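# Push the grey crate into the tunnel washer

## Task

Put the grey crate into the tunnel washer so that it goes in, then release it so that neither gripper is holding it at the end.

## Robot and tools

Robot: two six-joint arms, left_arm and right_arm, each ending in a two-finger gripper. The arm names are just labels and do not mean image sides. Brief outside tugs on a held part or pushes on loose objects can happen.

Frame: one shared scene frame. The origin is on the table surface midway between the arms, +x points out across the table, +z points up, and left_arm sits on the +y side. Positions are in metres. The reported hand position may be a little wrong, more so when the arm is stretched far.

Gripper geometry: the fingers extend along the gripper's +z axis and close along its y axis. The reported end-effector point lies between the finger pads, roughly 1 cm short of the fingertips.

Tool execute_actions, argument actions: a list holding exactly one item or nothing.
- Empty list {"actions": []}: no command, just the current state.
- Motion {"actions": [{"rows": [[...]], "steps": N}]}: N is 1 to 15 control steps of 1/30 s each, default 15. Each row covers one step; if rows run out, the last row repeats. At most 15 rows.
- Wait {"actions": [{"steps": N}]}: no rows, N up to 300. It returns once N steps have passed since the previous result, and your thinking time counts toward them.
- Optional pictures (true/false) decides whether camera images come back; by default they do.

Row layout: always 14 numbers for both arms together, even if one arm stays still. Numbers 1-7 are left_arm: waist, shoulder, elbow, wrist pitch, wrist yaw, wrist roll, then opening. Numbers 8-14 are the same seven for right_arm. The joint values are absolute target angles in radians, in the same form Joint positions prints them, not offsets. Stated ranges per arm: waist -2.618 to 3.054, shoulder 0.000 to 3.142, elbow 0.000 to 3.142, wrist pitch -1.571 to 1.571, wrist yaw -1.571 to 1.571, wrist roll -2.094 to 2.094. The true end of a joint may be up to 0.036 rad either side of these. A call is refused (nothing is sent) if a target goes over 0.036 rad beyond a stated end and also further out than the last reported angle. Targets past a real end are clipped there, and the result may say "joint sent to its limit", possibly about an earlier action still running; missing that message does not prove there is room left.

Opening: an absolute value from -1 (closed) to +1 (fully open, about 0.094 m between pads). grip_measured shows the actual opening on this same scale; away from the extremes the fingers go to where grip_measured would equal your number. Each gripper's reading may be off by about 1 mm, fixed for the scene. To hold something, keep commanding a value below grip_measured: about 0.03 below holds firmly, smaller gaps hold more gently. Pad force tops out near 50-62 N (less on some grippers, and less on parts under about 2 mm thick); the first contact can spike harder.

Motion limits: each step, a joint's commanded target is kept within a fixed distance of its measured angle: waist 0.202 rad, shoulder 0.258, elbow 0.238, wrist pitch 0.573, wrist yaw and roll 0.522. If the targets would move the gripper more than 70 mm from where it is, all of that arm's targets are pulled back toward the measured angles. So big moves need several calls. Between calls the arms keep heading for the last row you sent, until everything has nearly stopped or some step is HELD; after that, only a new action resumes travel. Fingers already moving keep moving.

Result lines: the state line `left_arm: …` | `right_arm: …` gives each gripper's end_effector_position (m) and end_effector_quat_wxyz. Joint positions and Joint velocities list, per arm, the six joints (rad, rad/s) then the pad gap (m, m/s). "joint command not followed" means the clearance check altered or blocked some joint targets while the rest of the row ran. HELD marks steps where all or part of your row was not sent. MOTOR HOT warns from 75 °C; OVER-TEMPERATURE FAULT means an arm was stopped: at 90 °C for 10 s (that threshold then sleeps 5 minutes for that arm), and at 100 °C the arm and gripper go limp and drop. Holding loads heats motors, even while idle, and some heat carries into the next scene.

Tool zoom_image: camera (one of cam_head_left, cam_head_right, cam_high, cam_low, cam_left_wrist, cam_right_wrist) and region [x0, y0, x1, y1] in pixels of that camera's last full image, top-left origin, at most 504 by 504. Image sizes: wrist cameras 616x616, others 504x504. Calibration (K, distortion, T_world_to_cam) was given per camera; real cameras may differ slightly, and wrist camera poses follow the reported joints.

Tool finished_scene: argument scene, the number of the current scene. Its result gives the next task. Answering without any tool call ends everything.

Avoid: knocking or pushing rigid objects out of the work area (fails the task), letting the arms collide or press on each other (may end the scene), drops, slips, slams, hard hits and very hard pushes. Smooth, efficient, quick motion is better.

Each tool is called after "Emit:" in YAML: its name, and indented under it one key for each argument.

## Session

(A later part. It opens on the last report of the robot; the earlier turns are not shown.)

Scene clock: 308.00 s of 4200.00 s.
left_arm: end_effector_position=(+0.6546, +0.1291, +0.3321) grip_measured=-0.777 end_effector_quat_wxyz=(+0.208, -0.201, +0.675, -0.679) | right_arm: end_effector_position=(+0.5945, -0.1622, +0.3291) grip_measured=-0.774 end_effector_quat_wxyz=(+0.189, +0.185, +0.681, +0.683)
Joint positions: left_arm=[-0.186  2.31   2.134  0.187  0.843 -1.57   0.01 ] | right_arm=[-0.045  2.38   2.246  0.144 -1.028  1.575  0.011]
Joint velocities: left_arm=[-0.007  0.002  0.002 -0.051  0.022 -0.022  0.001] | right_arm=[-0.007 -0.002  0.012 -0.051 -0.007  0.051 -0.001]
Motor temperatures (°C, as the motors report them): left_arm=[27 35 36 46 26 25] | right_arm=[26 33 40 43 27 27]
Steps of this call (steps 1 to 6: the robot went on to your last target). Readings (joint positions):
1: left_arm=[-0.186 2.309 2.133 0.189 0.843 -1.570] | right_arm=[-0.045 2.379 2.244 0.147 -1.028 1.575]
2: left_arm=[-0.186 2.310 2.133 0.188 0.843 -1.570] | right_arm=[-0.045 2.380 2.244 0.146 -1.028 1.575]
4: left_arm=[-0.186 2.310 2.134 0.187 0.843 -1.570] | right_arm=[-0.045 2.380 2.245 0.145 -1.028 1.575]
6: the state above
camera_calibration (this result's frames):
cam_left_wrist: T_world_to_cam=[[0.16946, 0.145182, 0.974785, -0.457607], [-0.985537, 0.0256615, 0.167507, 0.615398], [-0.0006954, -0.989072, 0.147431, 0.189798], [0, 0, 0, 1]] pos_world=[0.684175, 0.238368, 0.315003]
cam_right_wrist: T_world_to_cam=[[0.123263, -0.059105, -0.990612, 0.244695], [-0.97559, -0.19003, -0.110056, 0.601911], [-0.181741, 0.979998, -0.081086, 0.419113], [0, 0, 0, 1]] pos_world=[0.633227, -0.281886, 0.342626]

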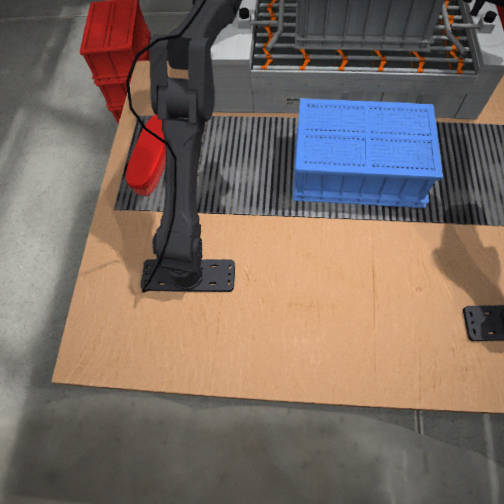

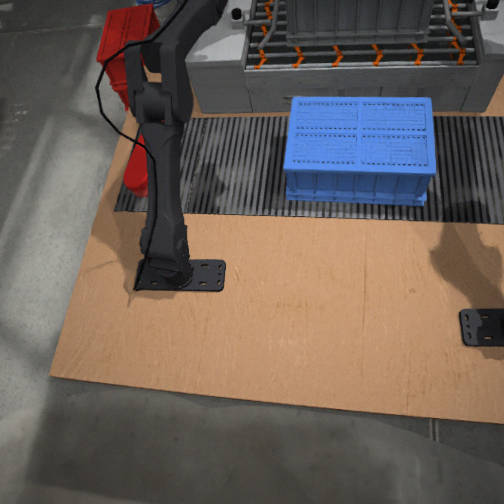

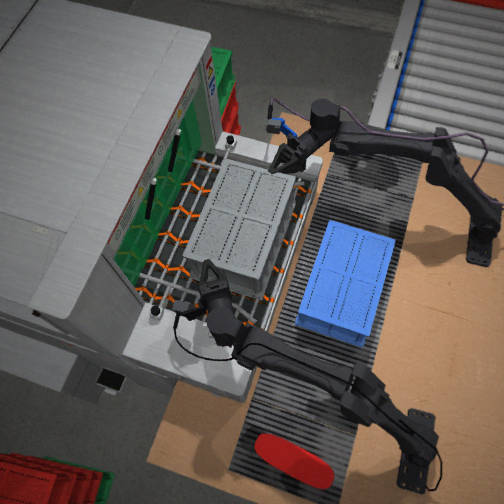

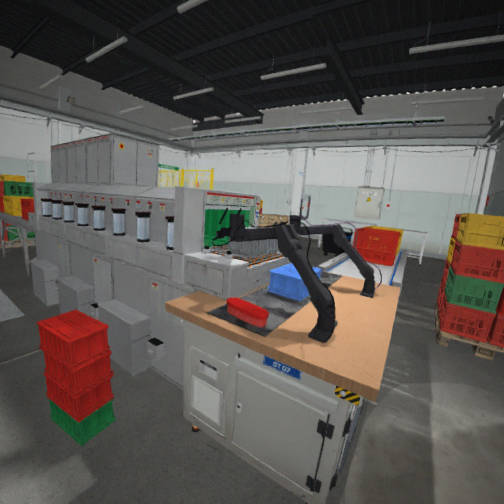

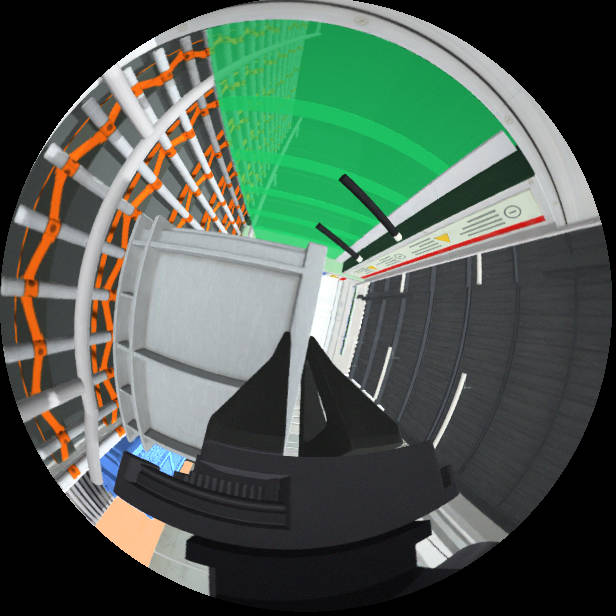

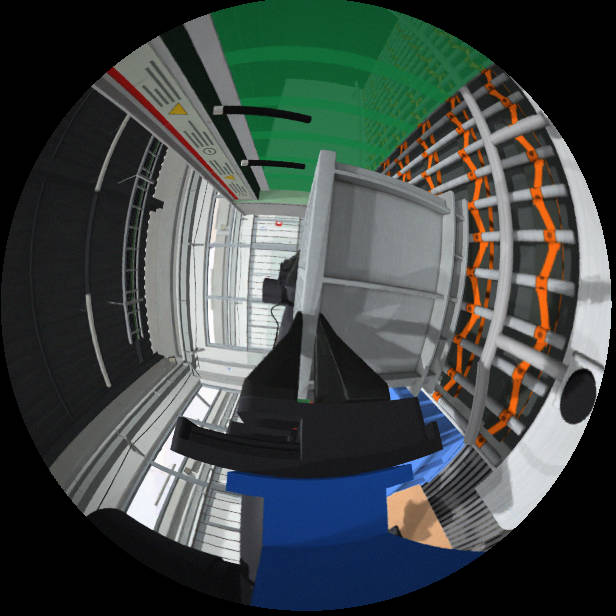

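Emit:
execute_actions:
  actions:
    - {"rows": [[-0.181,2.297,2.177,0.22,0.853,-1.571,-0.81,-0.05,2.366,2.286,0.18,-1.049,1.571,-0.81],[-0.181,2.299,2.177,0.227,0.853,-1.571,-0.81,-0.05,2.368,2.286,0.187,-1.049,1.571,-0.81],[-0.181,2.302,2.177,0.234,0.853,-1.571,-0.81,-0.05,2.371,2.286,0.194,-1.049,1.571,-0.81],[-0.1808,2.306,2.177,0.241,0.853,-1.571,-0.81,-0.05,2.375,2.286,0.201,-1.049,1.571,-0.81],[-0.1806,2.311,2.177,0.248,0.853,-1.571,-0.81,-0.05,2.38,2.286,0.208,-1.049,1.571,-0.81],[-0.1804,2.316,2.177,0.254,0.853,-1.571,-0.81,-0.05,2.385,2.286,0.214,-1.049,1.571,-0.81],[-0.1802,2.321,2.177,0.26,0.853,-1.571,-0.81,-0.05,2.39,2.286,0.22,-1.049,1.571,-0.81],[-0.18,2.326,2.177,0.265,0.853,-1.571,-0.81,-0.05,2.395,2.286,0.225,-1.049,1.571,-0.81],[-0.1798,2.331,2.177,0.27,0.853,-1.571,-0.81,-0.05,2.4,2.286,0.23,-1.049,1.571,-0.81],[-0.1796,2.336,2.177,0.274,0.853,-1.571,-0.81,-0.05,2.405,2.286,0.234,-1.049,1.571,-0.81],[-0.1794,2.34,2.177,0.277,0.853,-1.571,-0.81,-0.05,2.409,2.286,0.237,-1.049,1.571,-0.81],[-0.1792,2.3435,2.177,0.28,0.853,-1.571,-0.81,-0.05,2.4125,2.286,0.24,-1.049,1.571,-0.81],[-0.179,2.3465,2.177,0.282,0.853,-1.571,-0.81,-0.05,2.4155,2.286,0.242,-1.049,1.571,-0.81],[-0.1788,2.349,2.177,0.282,0.853,-1.571,-0.81,-0.05,2.418,2.286,0.242,-1.049,1.571,-0.81],[-0.1786,2.3515,2.177,0.282,0.853,-1.571,-0.81,-0.05,2.4205,2.286,0.242,-1.049,1.571,-0.81]], "steps": 15}
  pictures: false

Emit:
execute_actions:
  actions:
    - {"rows": [[-0.1784,2.354,2.177,0.282,0.853,-1.571,-0.81,-0.05,2.423,2.286,0.242,-1.049,1.571,-0.81],[-0.1782,2.3565,2.177,0.282,0.853,-1.571,-0.81,-0.05,2.4255,2.286,0.242,-1.049,1.571,-0.81],[-0.178,2.359,2.177,0.282,0.853,-1.571,-0.81,-0.05,2.428,2.286,0.242,-1.049,1.571,-0.81],[-0.178,2.3615,2.177,0.282,0.853,-1.571,-0.81,-0.05,2.4305,2.286,0.242,-1.049,1.571,-0.81],[-0.178,2.364,2.177,0.282,0.853,-1.571,-0.81,-0.05,2.433,2.286,0.242,-1.049,1.571,-0.81],[-0.178,2.3665,2.177,0.282,0.853,-1.571,-0.81,-0.05,2.4355,2.286,0.242,-1.049,1.571,-0.81],[-0.178,2.369,2.177,0.282,0.852,-1.571,-0.81,-0.05,2.438,2.286,0.242,-1.046,1.571,-0.81],[-0.178,2.3715,2.177,0.282,0.851,-1.571,-0.81,-0.05,2.4405,2.286,0.242,-1.043,1.571,-0.81],[-0.178,2.374,2.177,0.282,0.85,-1.571,-0.81,-0.05,2.443,2.286,0.242,-1.04,1.571,-0.81],[-0.178,2.3765,2.177,0.282,0.849,-1.571,-0.81,-0.05,2.4455,2.286,0.242,-1.037,1.571,-0.81],[-0.178,2.379,2.177,0.282,0.848,-1.571,-0.81,-0.05,2.448,2.286,0.242,-1.034,1.571,-0.81],[-0.178,2.379,2.177,0.282,0.847,-1.571,-0.81,-0.05,2.448,2.286,0.242,-1.031,1.571,-0.81],[-0.178,2.379,2.177,0.282,0.846,-1.571,-0.81,-0.05,2.448,2.286,0.242,-1.03,1.571,-0.81],[-0.178,2.379,2.177,0.282,0.846,-1.571,-0.78,-0.05,2.448,2.286,0.242,-1.03,1.571,-0.78],[-0.178,2.379,2.177,0.282,0.846,-1.571,-0.74,-0.05,2.448,2.286,0.242,-1.03,1.571,-0.74]], "steps": 15}
  pictures: false

Emit:
execute_actions:
  actions:
    - {"rows": [[-0.178,2.379,2.177,0.282,0.846,-1.571,-0.68,-0.05,2.448,2.286,0.242,-1.03,1.571,-0.68],[-0.178,2.379,2.177,0.282,0.846,-1.571,-0.6,-0.05,2.448,2.286,0.242,-1.03,1.571,-0.6],[-0.178,2.379,2.177,0.282,0.846,-1.571,-0.52,-0.05,2.448,2.286,0.242,-1.03,1.571,-0.52],[-0.178,2.379,2.177,0.282,0.846,-1.571,-0.44,-0.05,2.448,2.286,0.242,-1.03,1.571,-0.44],[-0.1766,2.379,2.177,0.282,0.846,-1.571,-0.37,-0.0514,2.448,2.286,0.242,-1.03,1.571,-0.37],[-0.1724,2.379,2.177,0.282,0.846,-1.571,-0.32,-0.0557,2.448,2.286,0.242,-1.03,1.571,-0.32],[-0.1659,2.379,2.177,0.282,0.846,-1.571,-0.3,-0.0624,2.448,2.286,0.242,-1.03,1.571,-0.3],[-0.1573,2.379,2.177,0.282,0.846,-1.571,-0.3,-0.0713,2.448,2.286,0.242,-1.03,1.571,-0.3],[-0.1472,2.379,2.177,0.282,0.846,-1.571,-0.3,-0.0815,2.448,2.286,0.242,-1.03,1.571,-0.3],[-0.1365,2.379,2.177,0.282,0.846,-1.571,-0.3,-0.0925,2.448,2.286,0.242,-1.03,1.571,-0.3],[-0.1258,2.377,2.177,0.282,0.846,-1.571,-0.3,-0.1035,2.446,2.286,0.242,-1.03,1.571,-0.3],[-0.1158,2.373,2.177,0.282,0.846,-1.571,-0.3,-0.1138,2.442,2.286,0.242,-1.03,1.571,-0.3],[-0.1071,2.367,2.177,0.282,0.846,-1.571,-0.3,-0.1226,2.436,2.286,0.242,-1.03,1.571,-0.3],[-0.1006,2.36,2.177,0.282,0.846,-1.571,-0.3,-0.1293,2.429,2.286,0.242,-1.03,1.571,-0.3],[-0.0964,2.353,2.177,0.282,0.846,-1.571,-0.3,-0.1336,2.422,2.286,0.242,-1.03,1.571,-0.3]], "steps": 15}
  pictures: false

Emit:
execute_actions:
  actions:
    - {"rows": [[-0.095,2.347,2.177,0.282,0.846,-1.571,-0.3,-0.135,2.416,2.286,0.242,-1.03,1.571,-0.3],[-0.095,2.343,2.177,0.282,0.846,-1.571,-0.3,-0.135,2.412,2.286,0.242,-1.03,1.571,-0.3],[-0.095,2.341,2.177,0.282,0.846,-1.571,-0.3,-0.135,2.41,2.286,0.242,-1.03,1.571,-0.3]], "steps": 6}

Scene clock: 368.50 s of 4200.00 s.
left_arm: end_effector_position=(+0.6649, +0.1279, +0.3068) grip_measured=-0.777 end_effector_quat_wxyz=(+0.203, -0.205, +0.678, -0.677) | right_arm: end_effector_position=(+0.6048, -0.1633, +0.3043) grip_measured=-0.774 end_effector_quat_wxyz=(+0.185, +0.188, +0.682, +0.682)
Joint positions: left_arm=[-0.185  2.362  2.135  0.224  0.844 -1.57   0.01 ] | right_arm=[-0.047  2.432  2.246  0.186 -1.03   1.575  0.011]
Joint velocities: left_arm=[ 0.027  0.164 -0.007  0.271  0.139 -0.081 -0.   ] | right_arm=[ 0.007  0.125 -0.002  0.037 -0.022  0.051  0.   ]
Motor temperatures (°C, as the motors report them): left_arm=[27 50 37 46 26 25] | right_arm=[26 51 42 43 27 27]
Steps of this call (steps 1 to 15: the robot went on to your last target; steps 16 to 1800: nothing new was sent; steps 1801 to 1815: all 15 steps of this action). Readings (joint positions):
1801: left_arm=[-0.186 2.310 2.135 0.186 0.843 -1.570] | right_arm=[-0.045 2.380 2.246 0.144 -1.028 1.575]
1802: left_arm=[-0.186 2.310 2.135 0.186 0.843 -1.570] | right_arm=[-0.045 2.380 2.246 0.144 -1.028 1.575]
1804: left_arm=[-0.186 2.311 2.135 0.186 0.843 -1.570] | right_arm=[-0.045 2.381 2.246 0.145 -1.028 1.575]
1808: left_arm=[-0.186 2.321 2.135 0.202 0.843 -1.570] | right_arm=[-0.046 2.392 2.246 0.163 -1.029 1.575]
1815: the state above

Scene clock: 369.00 s of 4200.00 s.
left_arm: end_effector_position=(+0.6684, +0.1280, +0.3053) grip_measured=-0.748 end_effector_quat_wxyz=(+0.212, -0.197, +0.674, -0.680) | right_arm: end_effector_position=(+0.6085, -0.1635, +0.3009) grip_measured=-0.744 end_effector_quat_wxyz=(+0.193, +0.182, +0.679, +0.684)
Joint positions: left_arm=[-0.184  2.38   2.143  0.259  0.844 -1.57   0.012] | right_arm=[-0.047  2.452  2.254  0.219 -1.028  1.575  0.012]
Joint velocities: left_arm=[-0.017  0.007  0.017  0.007  0.007 -0.007  0.017] | right_arm=[-0.012 -0.002 -0.022  0.007  0.022  0.037  0.016]
Motor temperatures (°C, as the motors report them): left_arm=[27 50 37 46 26 25] | right_arm=[26 51 42 43 27 27]
Steps of this call (steps 1 to 15: all 15 steps of this action). Readings (joint positions):
1: left_arm=[-0.185 2.366 2.135 0.234 0.845 -1.570] | right_arm=[-0.047 2.436 2.246 0.191 -1.031 1.575]
2: left_arm=[-0.184 2.367 2.135 0.238 0.845 -1.570] | right_arm=[-0.047 2.439 2.246 0.198 -1.031 1.575]
4: left_arm=[-0.184 2.369 2.135 0.243 0.845 -1.570] | right_arm=[-0.047 2.440 2.246 0.204 -1.031 1.575]
8: left_arm=[-0.184 2.371 2.135 0.248 0.845 -1.570] | right_arm=[-0.047 2.442 2.246 0.209 -1.031 1.575]
15: the state above

Scene clock: 369.50 s of 4200.00 s.
left_arm: end_effector_position=(+0.6808, +0.1672, +0.3105) grip_measured=-0.303 end_effector_quat_wxyz=(+0.238, -0.212, +0.665, -0.675) | right_arm: end_effector_position=(+0.6161, -0.1987, +0.3056) grip_measured=-0.301 end_effector_quat_wxyz=(+0.218, +0.194, +0.672, +0.680)
Joint positions: left_arm=[-0.123  2.38   2.149  0.27   0.844 -1.57   0.033] | right_arm=[-0.102  2.452  2.261  0.23  -1.028  1.575  0.033]
Joint velocities: left_arm=[ 0.349 -0.012 -0.002  0.037 -0.022 -0.022  0.001] | right_arm=[-0.344  0.012  0.002  0.022  0.051 -0.037 -0.   ]
Motor temperatures (°C, as the motors report them): left_arm=[27 50 37 46 26 25] | right_arm=[26 51 42 43 27 27]
Steps of this call (steps 1 to 15: all 15 steps of this action). Readings (joint positions):
1: left_arm=[-0.184 2.380 2.143 0.259 0.844 -1.570] | right_arm=[-0.047 2.452 2.254 0.220 -1.028 1.575]
2: left_arm=[-0.184 2.380 2.144 0.261 0.844 -1.570] | right_arm=[-0.047 2.452 2.255 0.221 -1.028 1.575]
4: left_arm=[-0.184 2.380 2.147 0.264 0.844 -1.570] | right_arm=[-0.047 2.452 2.258 0.225 -1.028 1.575]
8: left_arm=[-0.180 2.380 2.149 0.270 0.842 -1.570] | right_arm=[-0.050 2.452 2.261 0.230 -1.028 1.575]
15: the state above

Scene clock: 369.70 s of 4200.00 s.
left_arm: end_effector_position=(+0.6861, +0.1915, +0.3146) grip_measured=-0.303 end_effector_quat_wxyz=(+0.253, -0.223, +0.660, -0.672) | right_arm: end_effector_position=(+0.6185, -0.2284, +0.3138) grip_measured=-0.301 end_effector_quat_wxyz=(+0.239, +0.205, +0.667, +0.676)
Joint positions: left_arm=[-0.085  2.374  2.149  0.27   0.844 -1.57   0.033] | right_arm=[-0.148  2.438  2.261  0.23  -1.028  1.575  0.033]
Joint velocities: left_arm=[ 0.007 -0.042  0.002  0.081  0.051 -0.007 -0.   ] | right_arm=[-0.032 -0.11  -0.012 -0.022 -0.081 -0.051  0.   ]
Motor temperatures (°C, as the motors report them): left_arm=[27 50 37 46 26 25] | right_arm=[26 51 41 43 27 27]
Steps of this call (steps 1 to 6: all 6 steps of this action). Readings (joint positions):
1: left_arm=[-0.112 2.380 2.149 0.270 0.844 -1.570] | right_arm=[-0.113 2.451 2.261 0.230 -1.028 1.575]
2: left_arm=[-0.102 2.380 2.149 0.270 0.844 -1.570] | right_arm=[-0.124 2.450 2.261 0.230 -1.028 1.575]
4: left_arm=[-0.089 2.378 2.149 0.270 0.844 -1.570] | right_arm=[-0.141 2.445 2.261 0.230 -1.028 1.575]
6: the state above
camera_calibration (this result's frames):
cam_left_wrist: T_world_to_cam=[[0.119591, 0.162319, 0.979464, -0.425451], [-0.988447, -0.0730561, 0.132795, 0.67959], [0.093111, -0.98403, 0.151707, 0.187502], [0, 0, 0, 1]] pos_world=[0.705161, 0.303215, 0.298023]
cam_right_wrist: T_world_to_cam=[[0.158513, -0.0755303, -0.984464, 0.195137], [-0.984425, -0.088871, -0.151688, 0.652683], [-0.0760332, 0.993175, -0.0884412, 0.427038], [0, 0, 0, 1]] pos_world=[0.644055, -0.35138, 0.328877]

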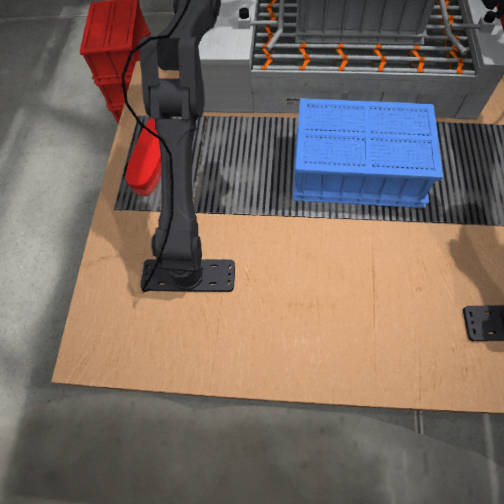

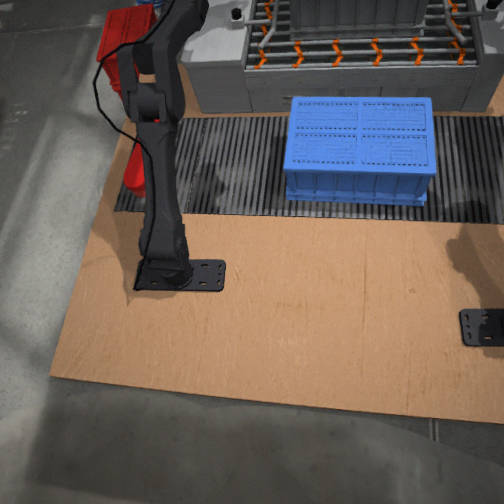

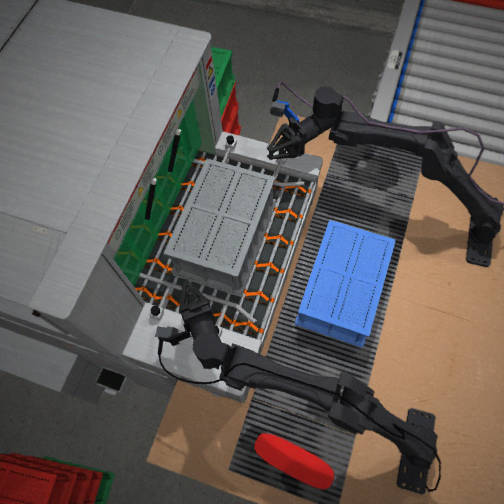

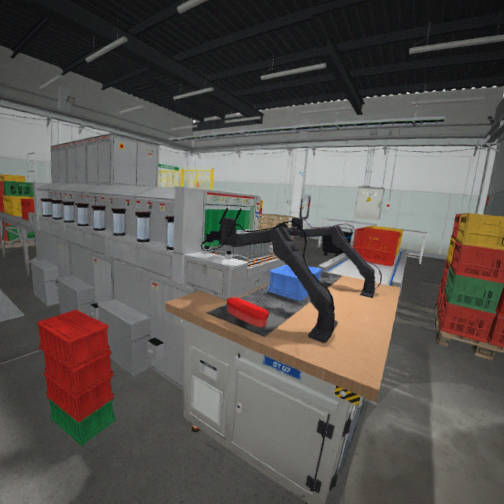

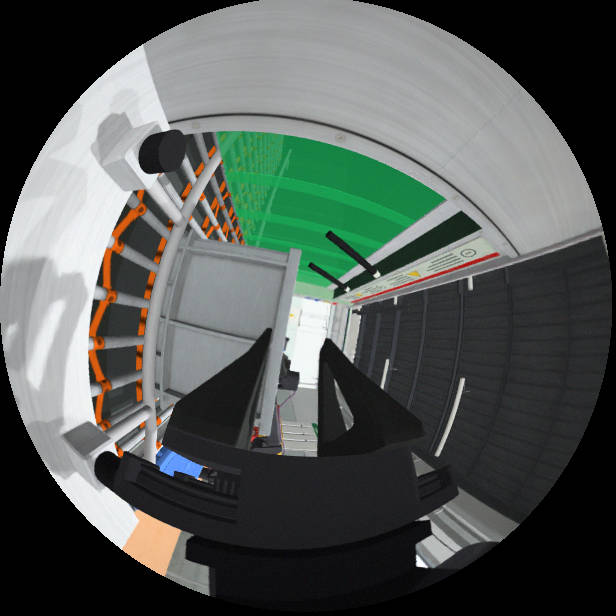

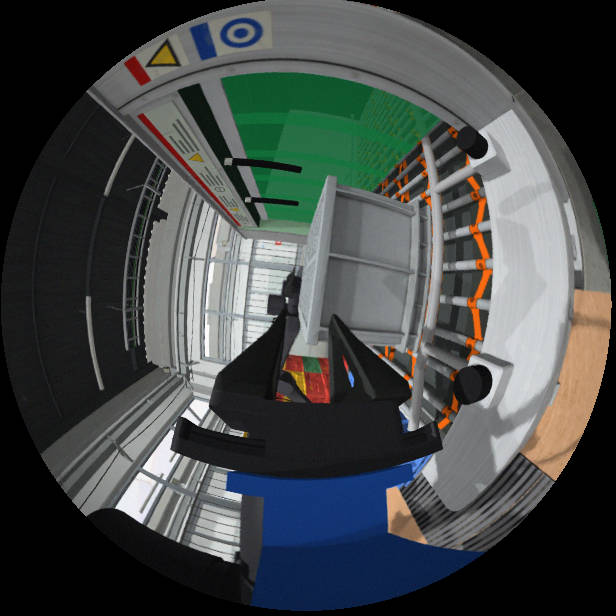

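Emit:
execute_actions:
  actions: []

Scene clock: 375.37 s of 4200.00 s.
left_arm: end_effector_position=(+0.6835, +0.1897, +0.3213) grip_measured=-0.303 end_effector_quat_wxyz=(+0.256, -0.218, +0.658, -0.673) | right_arm: end_effector_position=(+0.6158, -0.2242, +0.3209) grip_measured=-0.301 end_effector_quat_wxyz=(+0.241, +0.198, +0.666, +0.678)
Joint positions: left_arm=[-0.088  2.364  2.149  0.272  0.844 -1.57   0.033] | right_arm=[-0.142  2.428  2.261  0.234 -1.028  1.575  0.033]
Joint velocities: left_arm=[ 0.002 -0.022  0.002  0.022 -0.022  0.081 -0.001] | right_arm=[-0.002 -0.002 -0.007  0.007 -0.037 -0.037 -0.   ]
Motor temperatures (°C, as the motors report them): left_arm=[27 51 37 46 26 25] | right_arm=[26 52 41 43 27 27]
Steps of this call (steps 1 to 30: the robot went on to your last target; steps 31 to 170: nothing new was sent). Readings (joint positions):
1: left_arm=[-0.085 2.372 2.149 0.270 0.844 -1.570] | right_arm=[-0.148 2.435 2.261 0.231 -1.028 1.575]
2: left_arm=[-0.086 2.369 2.149 0.270 0.844 -1.570] | right_arm=[-0.148 2.432 2.261 0.231 -1.028 1.575]
4: left_arm=[-0.088 2.366 2.149 0.271 0.844 -1.570] | right_arm=[-0.145 2.429 2.261 0.233 -1.028 1.575]
8: left_arm=[-0.088 2.364 2.149 0.272 0.844 -1.570] | right_arm=[-0.142 2.428 2.261 0.234 -1.028 1.575]
170: the state above
All arms were judged still, so your last target was given up. Only a new action makes them travel on or press farther. Fingers that are still opening or closing keep moving.
camera_calibration (this result's frames):
cam_left_wrist: T_world_to_cam=[[0.108506, 0.162458, 0.980731, -0.424334], [-0.990166, -0.0699738, 0.121141, 0.680367], [0.0883059, -0.984231, 0.153268, 0.187685], [0, 0, 0, 1]] pos_world=[0.703146, 0.30127, 0.304971]
cam_right_wrist: T_world_to_cam=[[0.172794, -0.0757994, -0.982037, 0.193255], [-0.981635, -0.0950775, -0.165385, 0.652738], [-0.0808335, 0.99258, -0.0908362, 0.42694], [0, 0, 0, 1]] pos_world=[0.641868, -0.347062, 0.336518]

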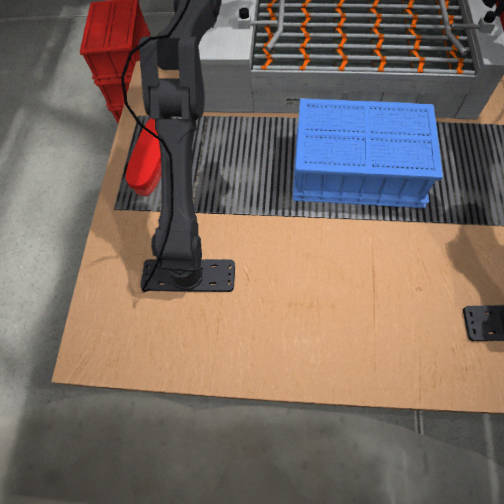

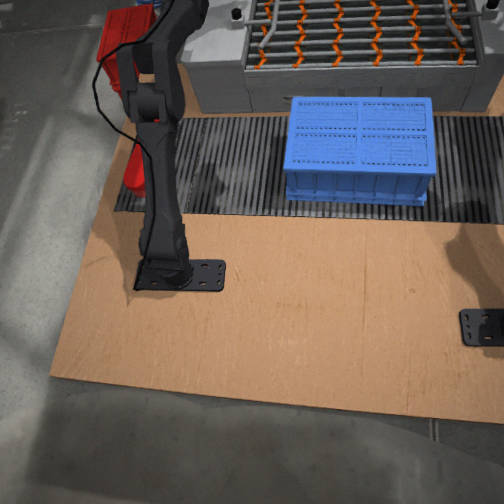

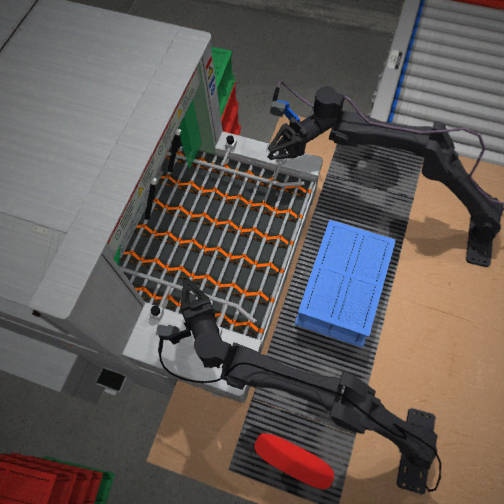

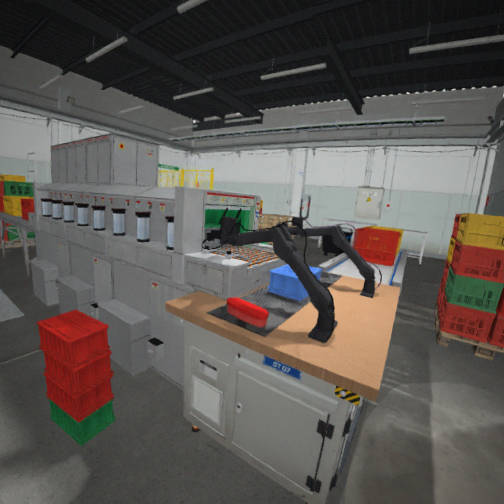

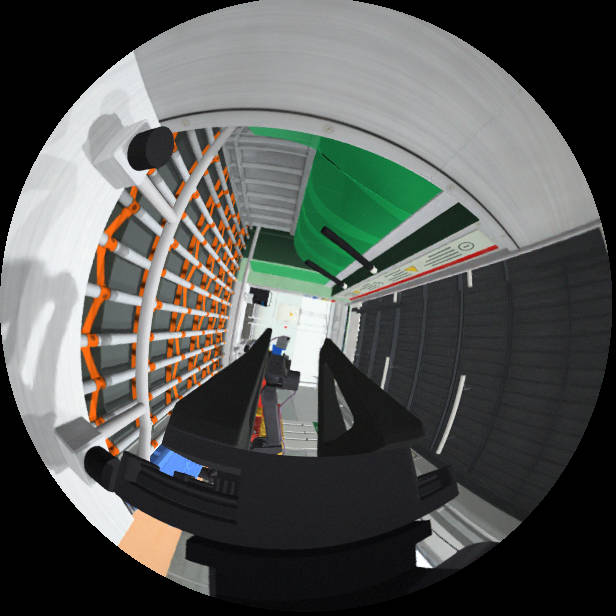

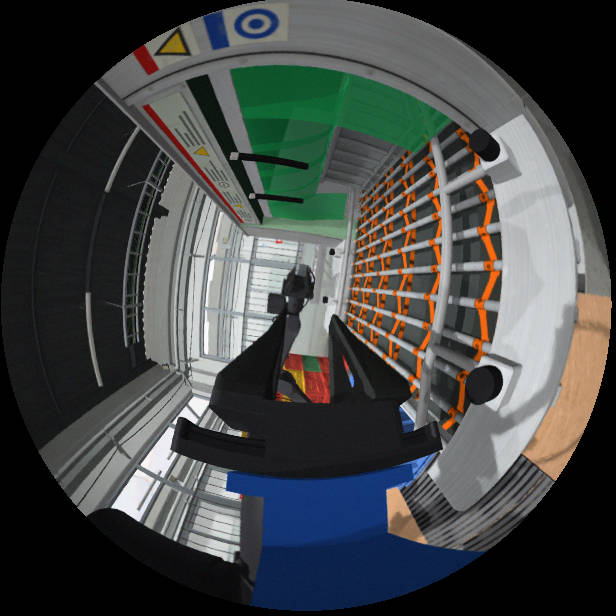

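Emit:
execute_actions:
  actions: []

Scene clock: 380.63 s of 4200.00 s.
left_arm: end_effector_position=(+0.6835, +0.1897, +0.3213) grip_measured=-0.303 end_effector_quat_wxyz=(+0.256, -0.218, +0.658, -0.673) | right_arm: end_effector_position=(+0.6158, -0.2242, +0.3209) grip_measured=-0.301 end_effector_quat_wxyz=(+0.241, +0.198, +0.666, +0.678)
Joint positions: left_arm=[-0.088  2.364  2.149  0.272  0.844 -1.57   0.033] | right_arm=[-0.142  2.428  2.261  0.234 -1.028  1.575  0.033]
Joint velocities: left_arm=[-0.017 -0.007 -0.017  0.007 -0.037  0.037 -0.001] | right_arm=[-0.017  0.012 -0.007  0.007 -0.007  0.007 -0.   ]
Motor temperatures (°C, as the motors report them): left_arm=[27 52 37 45 26 25] | right_arm=[26 53 41 43 27 27]
Steps of this call (steps 1 to 158: nothing new was sent). Readings (joint positions):
1: left_arm=[-0.088 2.364 2.149 0.272 0.844 -1.570] | right_arm=[-0.142 2.428 2.261 0.234 -1.028 1.575]
2: left_arm=[-0.088 2.364 2.149 0.272 0.844 -1.570] | right_arm=[-0.142 2.428 2.261 0.234 -1.028 1.575]
4: left_arm=[-0.088 2.364 2.149 0.272 0.844 -1.570] | right_arm=[-0.142 2.428 2.261 0.234 -1.028 1.575]
8: left_arm=[-0.088 2.364 2.149 0.272 0.844 -1.570] | right_arm=[-0.142 2.428 2.261 0.234 -1.028 1.575]
158: the state above
camera_calibration (this result's frames):
cam_left_wrist: T_world_to_cam=[[0.108506, 0.162458, 0.980731, -0.424334], [-0.990166, -0.0699738, 0.121141, 0.680367], [0.0883059, -0.984231, 0.153268, 0.187685], [0, 0, 0, 1]] pos_world=[0.703146, 0.30127, 0.304971]
cam_right_wrist: T_world_to_cam=[[0.172794, -0.0757994, -0.982037, 0.193255], [-0.981635, -0.0950775, -0.165385, 0.652738], [-0.0808335, 0.99258, -0.0908362, 0.42694], [0, 0, 0, 1]] pos_world=[0.641868, -0.347062, 0.336518]

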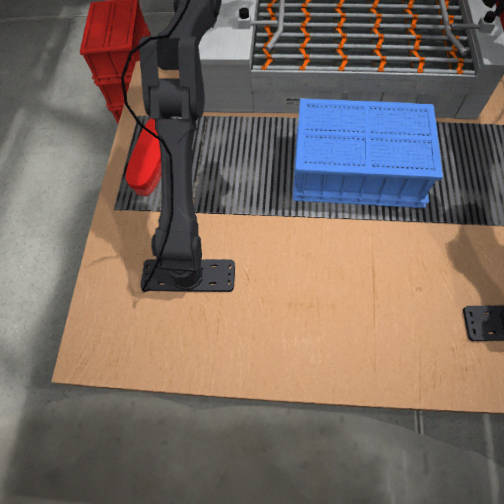

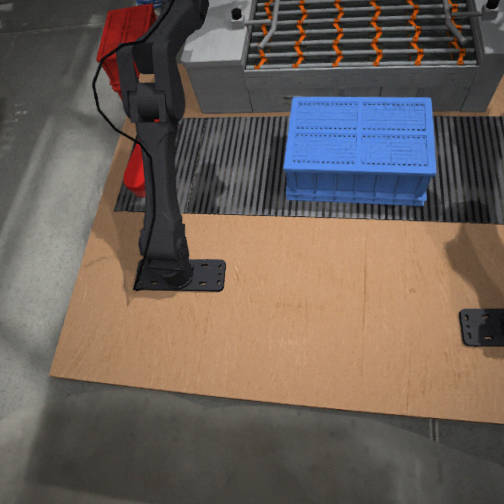

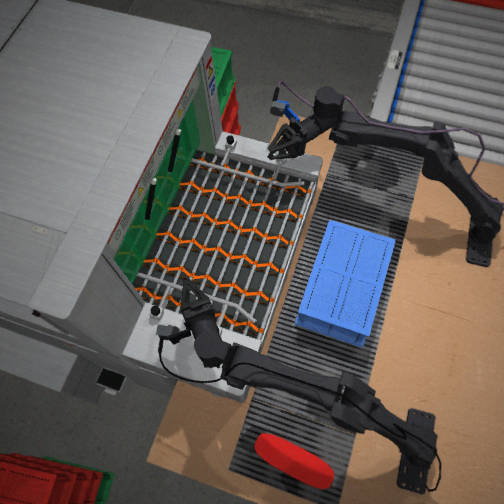

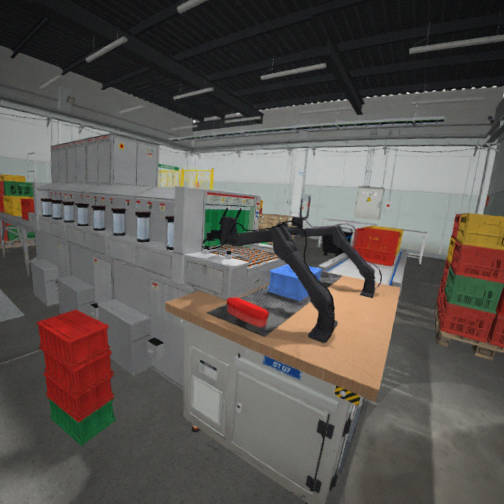

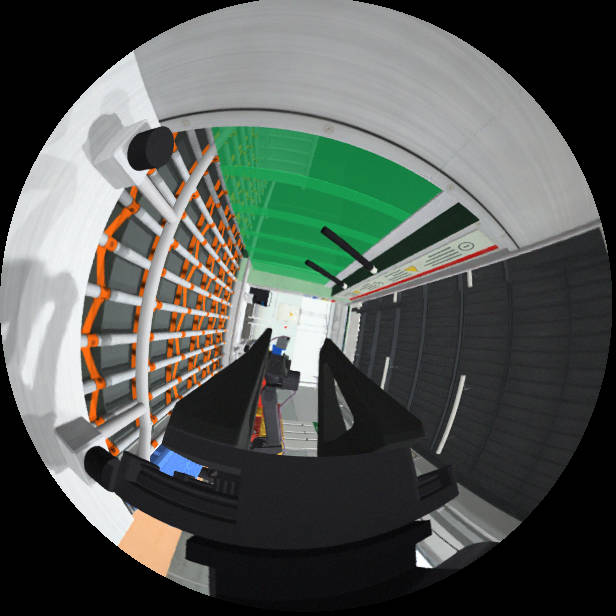

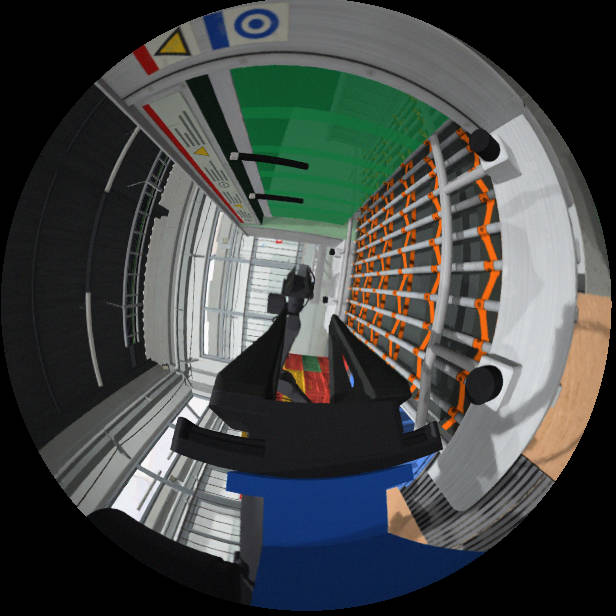

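Emit:
execute_actions:
  actions: []

Scene clock: 383.03 s of 4200.00 s.
left_arm: end_effector_position=(+0.6835, +0.1897, +0.3213) grip_measured=-0.303 end_effector_quat_wxyz=(+0.256, -0.218, +0.658, -0.673) | right_arm: end_effector_position=(+0.6158, -0.2242, +0.3209) grip_measured=-0.301 end_effector_quat_wxyz=(+0.241, +0.198, +0.666, +0.678)
Joint positions: left_arm=[-0.088  2.364  2.149  0.272  0.844 -1.57   0.033] | right_arm=[-0.142  2.428  2.261  0.234 -1.028  1.575  0.033]
Joint velocities: left_arm=[ 0.002 -0.012  0.007 -0.007 -0.037 -0.007  0.001] | right_arm=[-0.007  0.017 -0.002 -0.007 -0.051  0.037  0.   ]
Motor temperatures (°C, as the motors report them): left_arm=[27 52 37 45 26 25] | right_arm=[26 53 41 42 27 27]
Steps of this call (steps 1 to 72: nothing new was sent). Readings (joint positions):
1: left_arm=[-0.088 2.364 2.149 0.272 0.844 -1.570] | right_arm=[-0.142 2.428 2.261 0.234 -1.028 1.575]
2: left_arm=[-0.088 2.364 2.149 0.272 0.844 -1.570] | right_arm=[-0.142 2.428 2.261 0.234 -1.028 1.575]
4: left_arm=[-0.088 2.364 2.149 0.272 0.844 -1.570] | right_arm=[-0.142 2.428 2.261 0.234 -1.028 1.575]
8: left_arm=[-0.088 2.364 2.149 0.272 0.844 -1.570] | right_arm=[-0.142 2.428 2.261 0.234 -1.028 1.575]
72: the state above
camera_calibration (this result's frames):
cam_left_wrist: T_world_to_cam=[[0.108506, 0.162458, 0.980731, -0.424334], [-0.990166, -0.0699738, 0.121141, 0.680367], [0.0883059, -0.984231, 0.153268, 0.187685], [0, 0, 0, 1]] pos_world=[0.703146, 0.30127, 0.304971]
cam_right_wrist: T_world_to_cam=[[0.172794, -0.0757994, -0.982037, 0.193255], [-0.981635, -0.0950775, -0.165385, 0.652738], [-0.0808335, 0.99258, -0.0908362, 0.42694], [0, 0, 0, 1]] pos_world=[0.641868, -0.347062, 0.336518]

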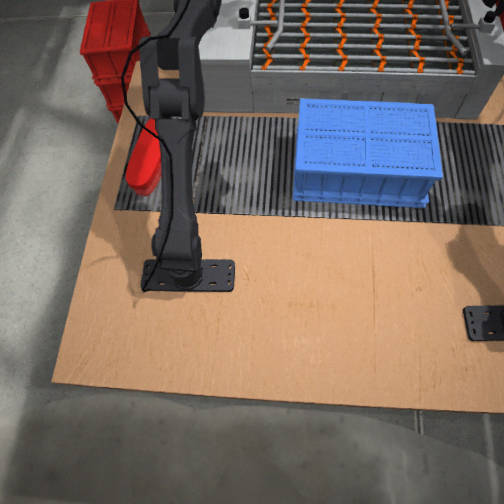

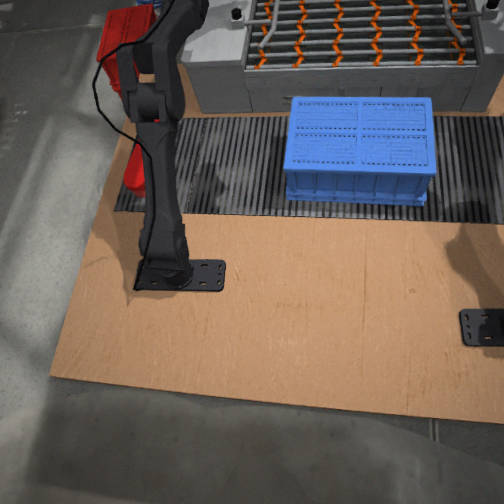

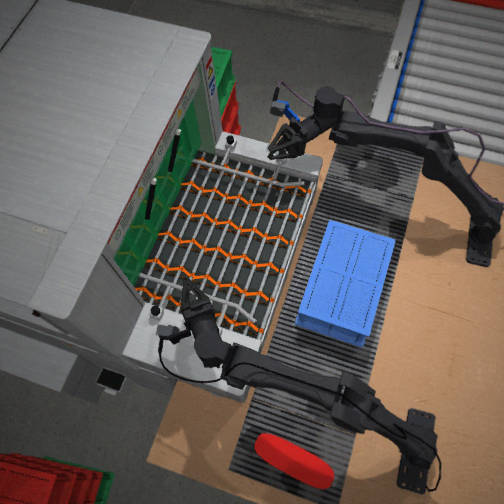

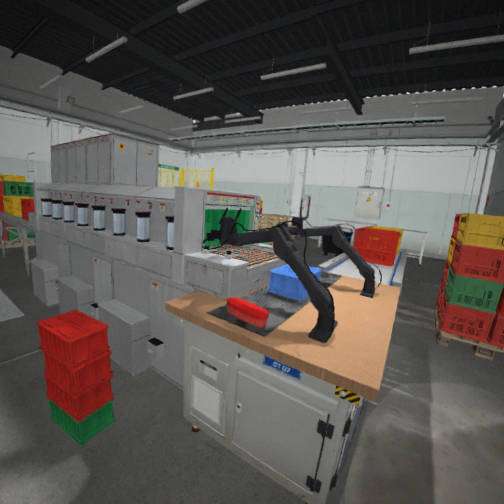

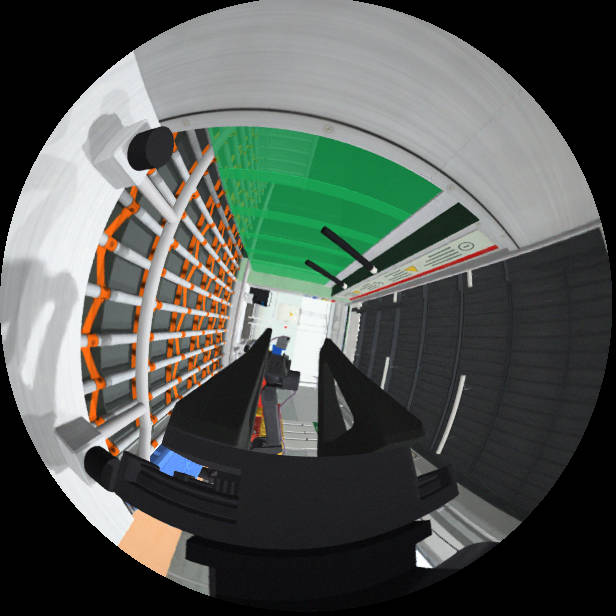

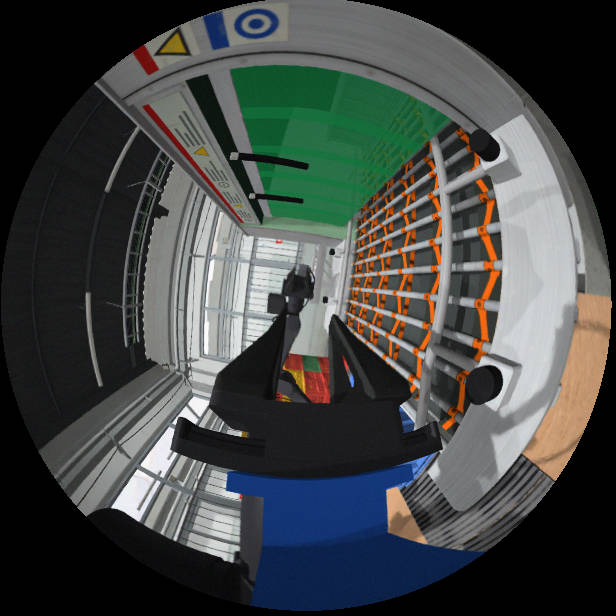

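Emit:
finished_scene:
  scene: 2

The scene is finished: the task was done.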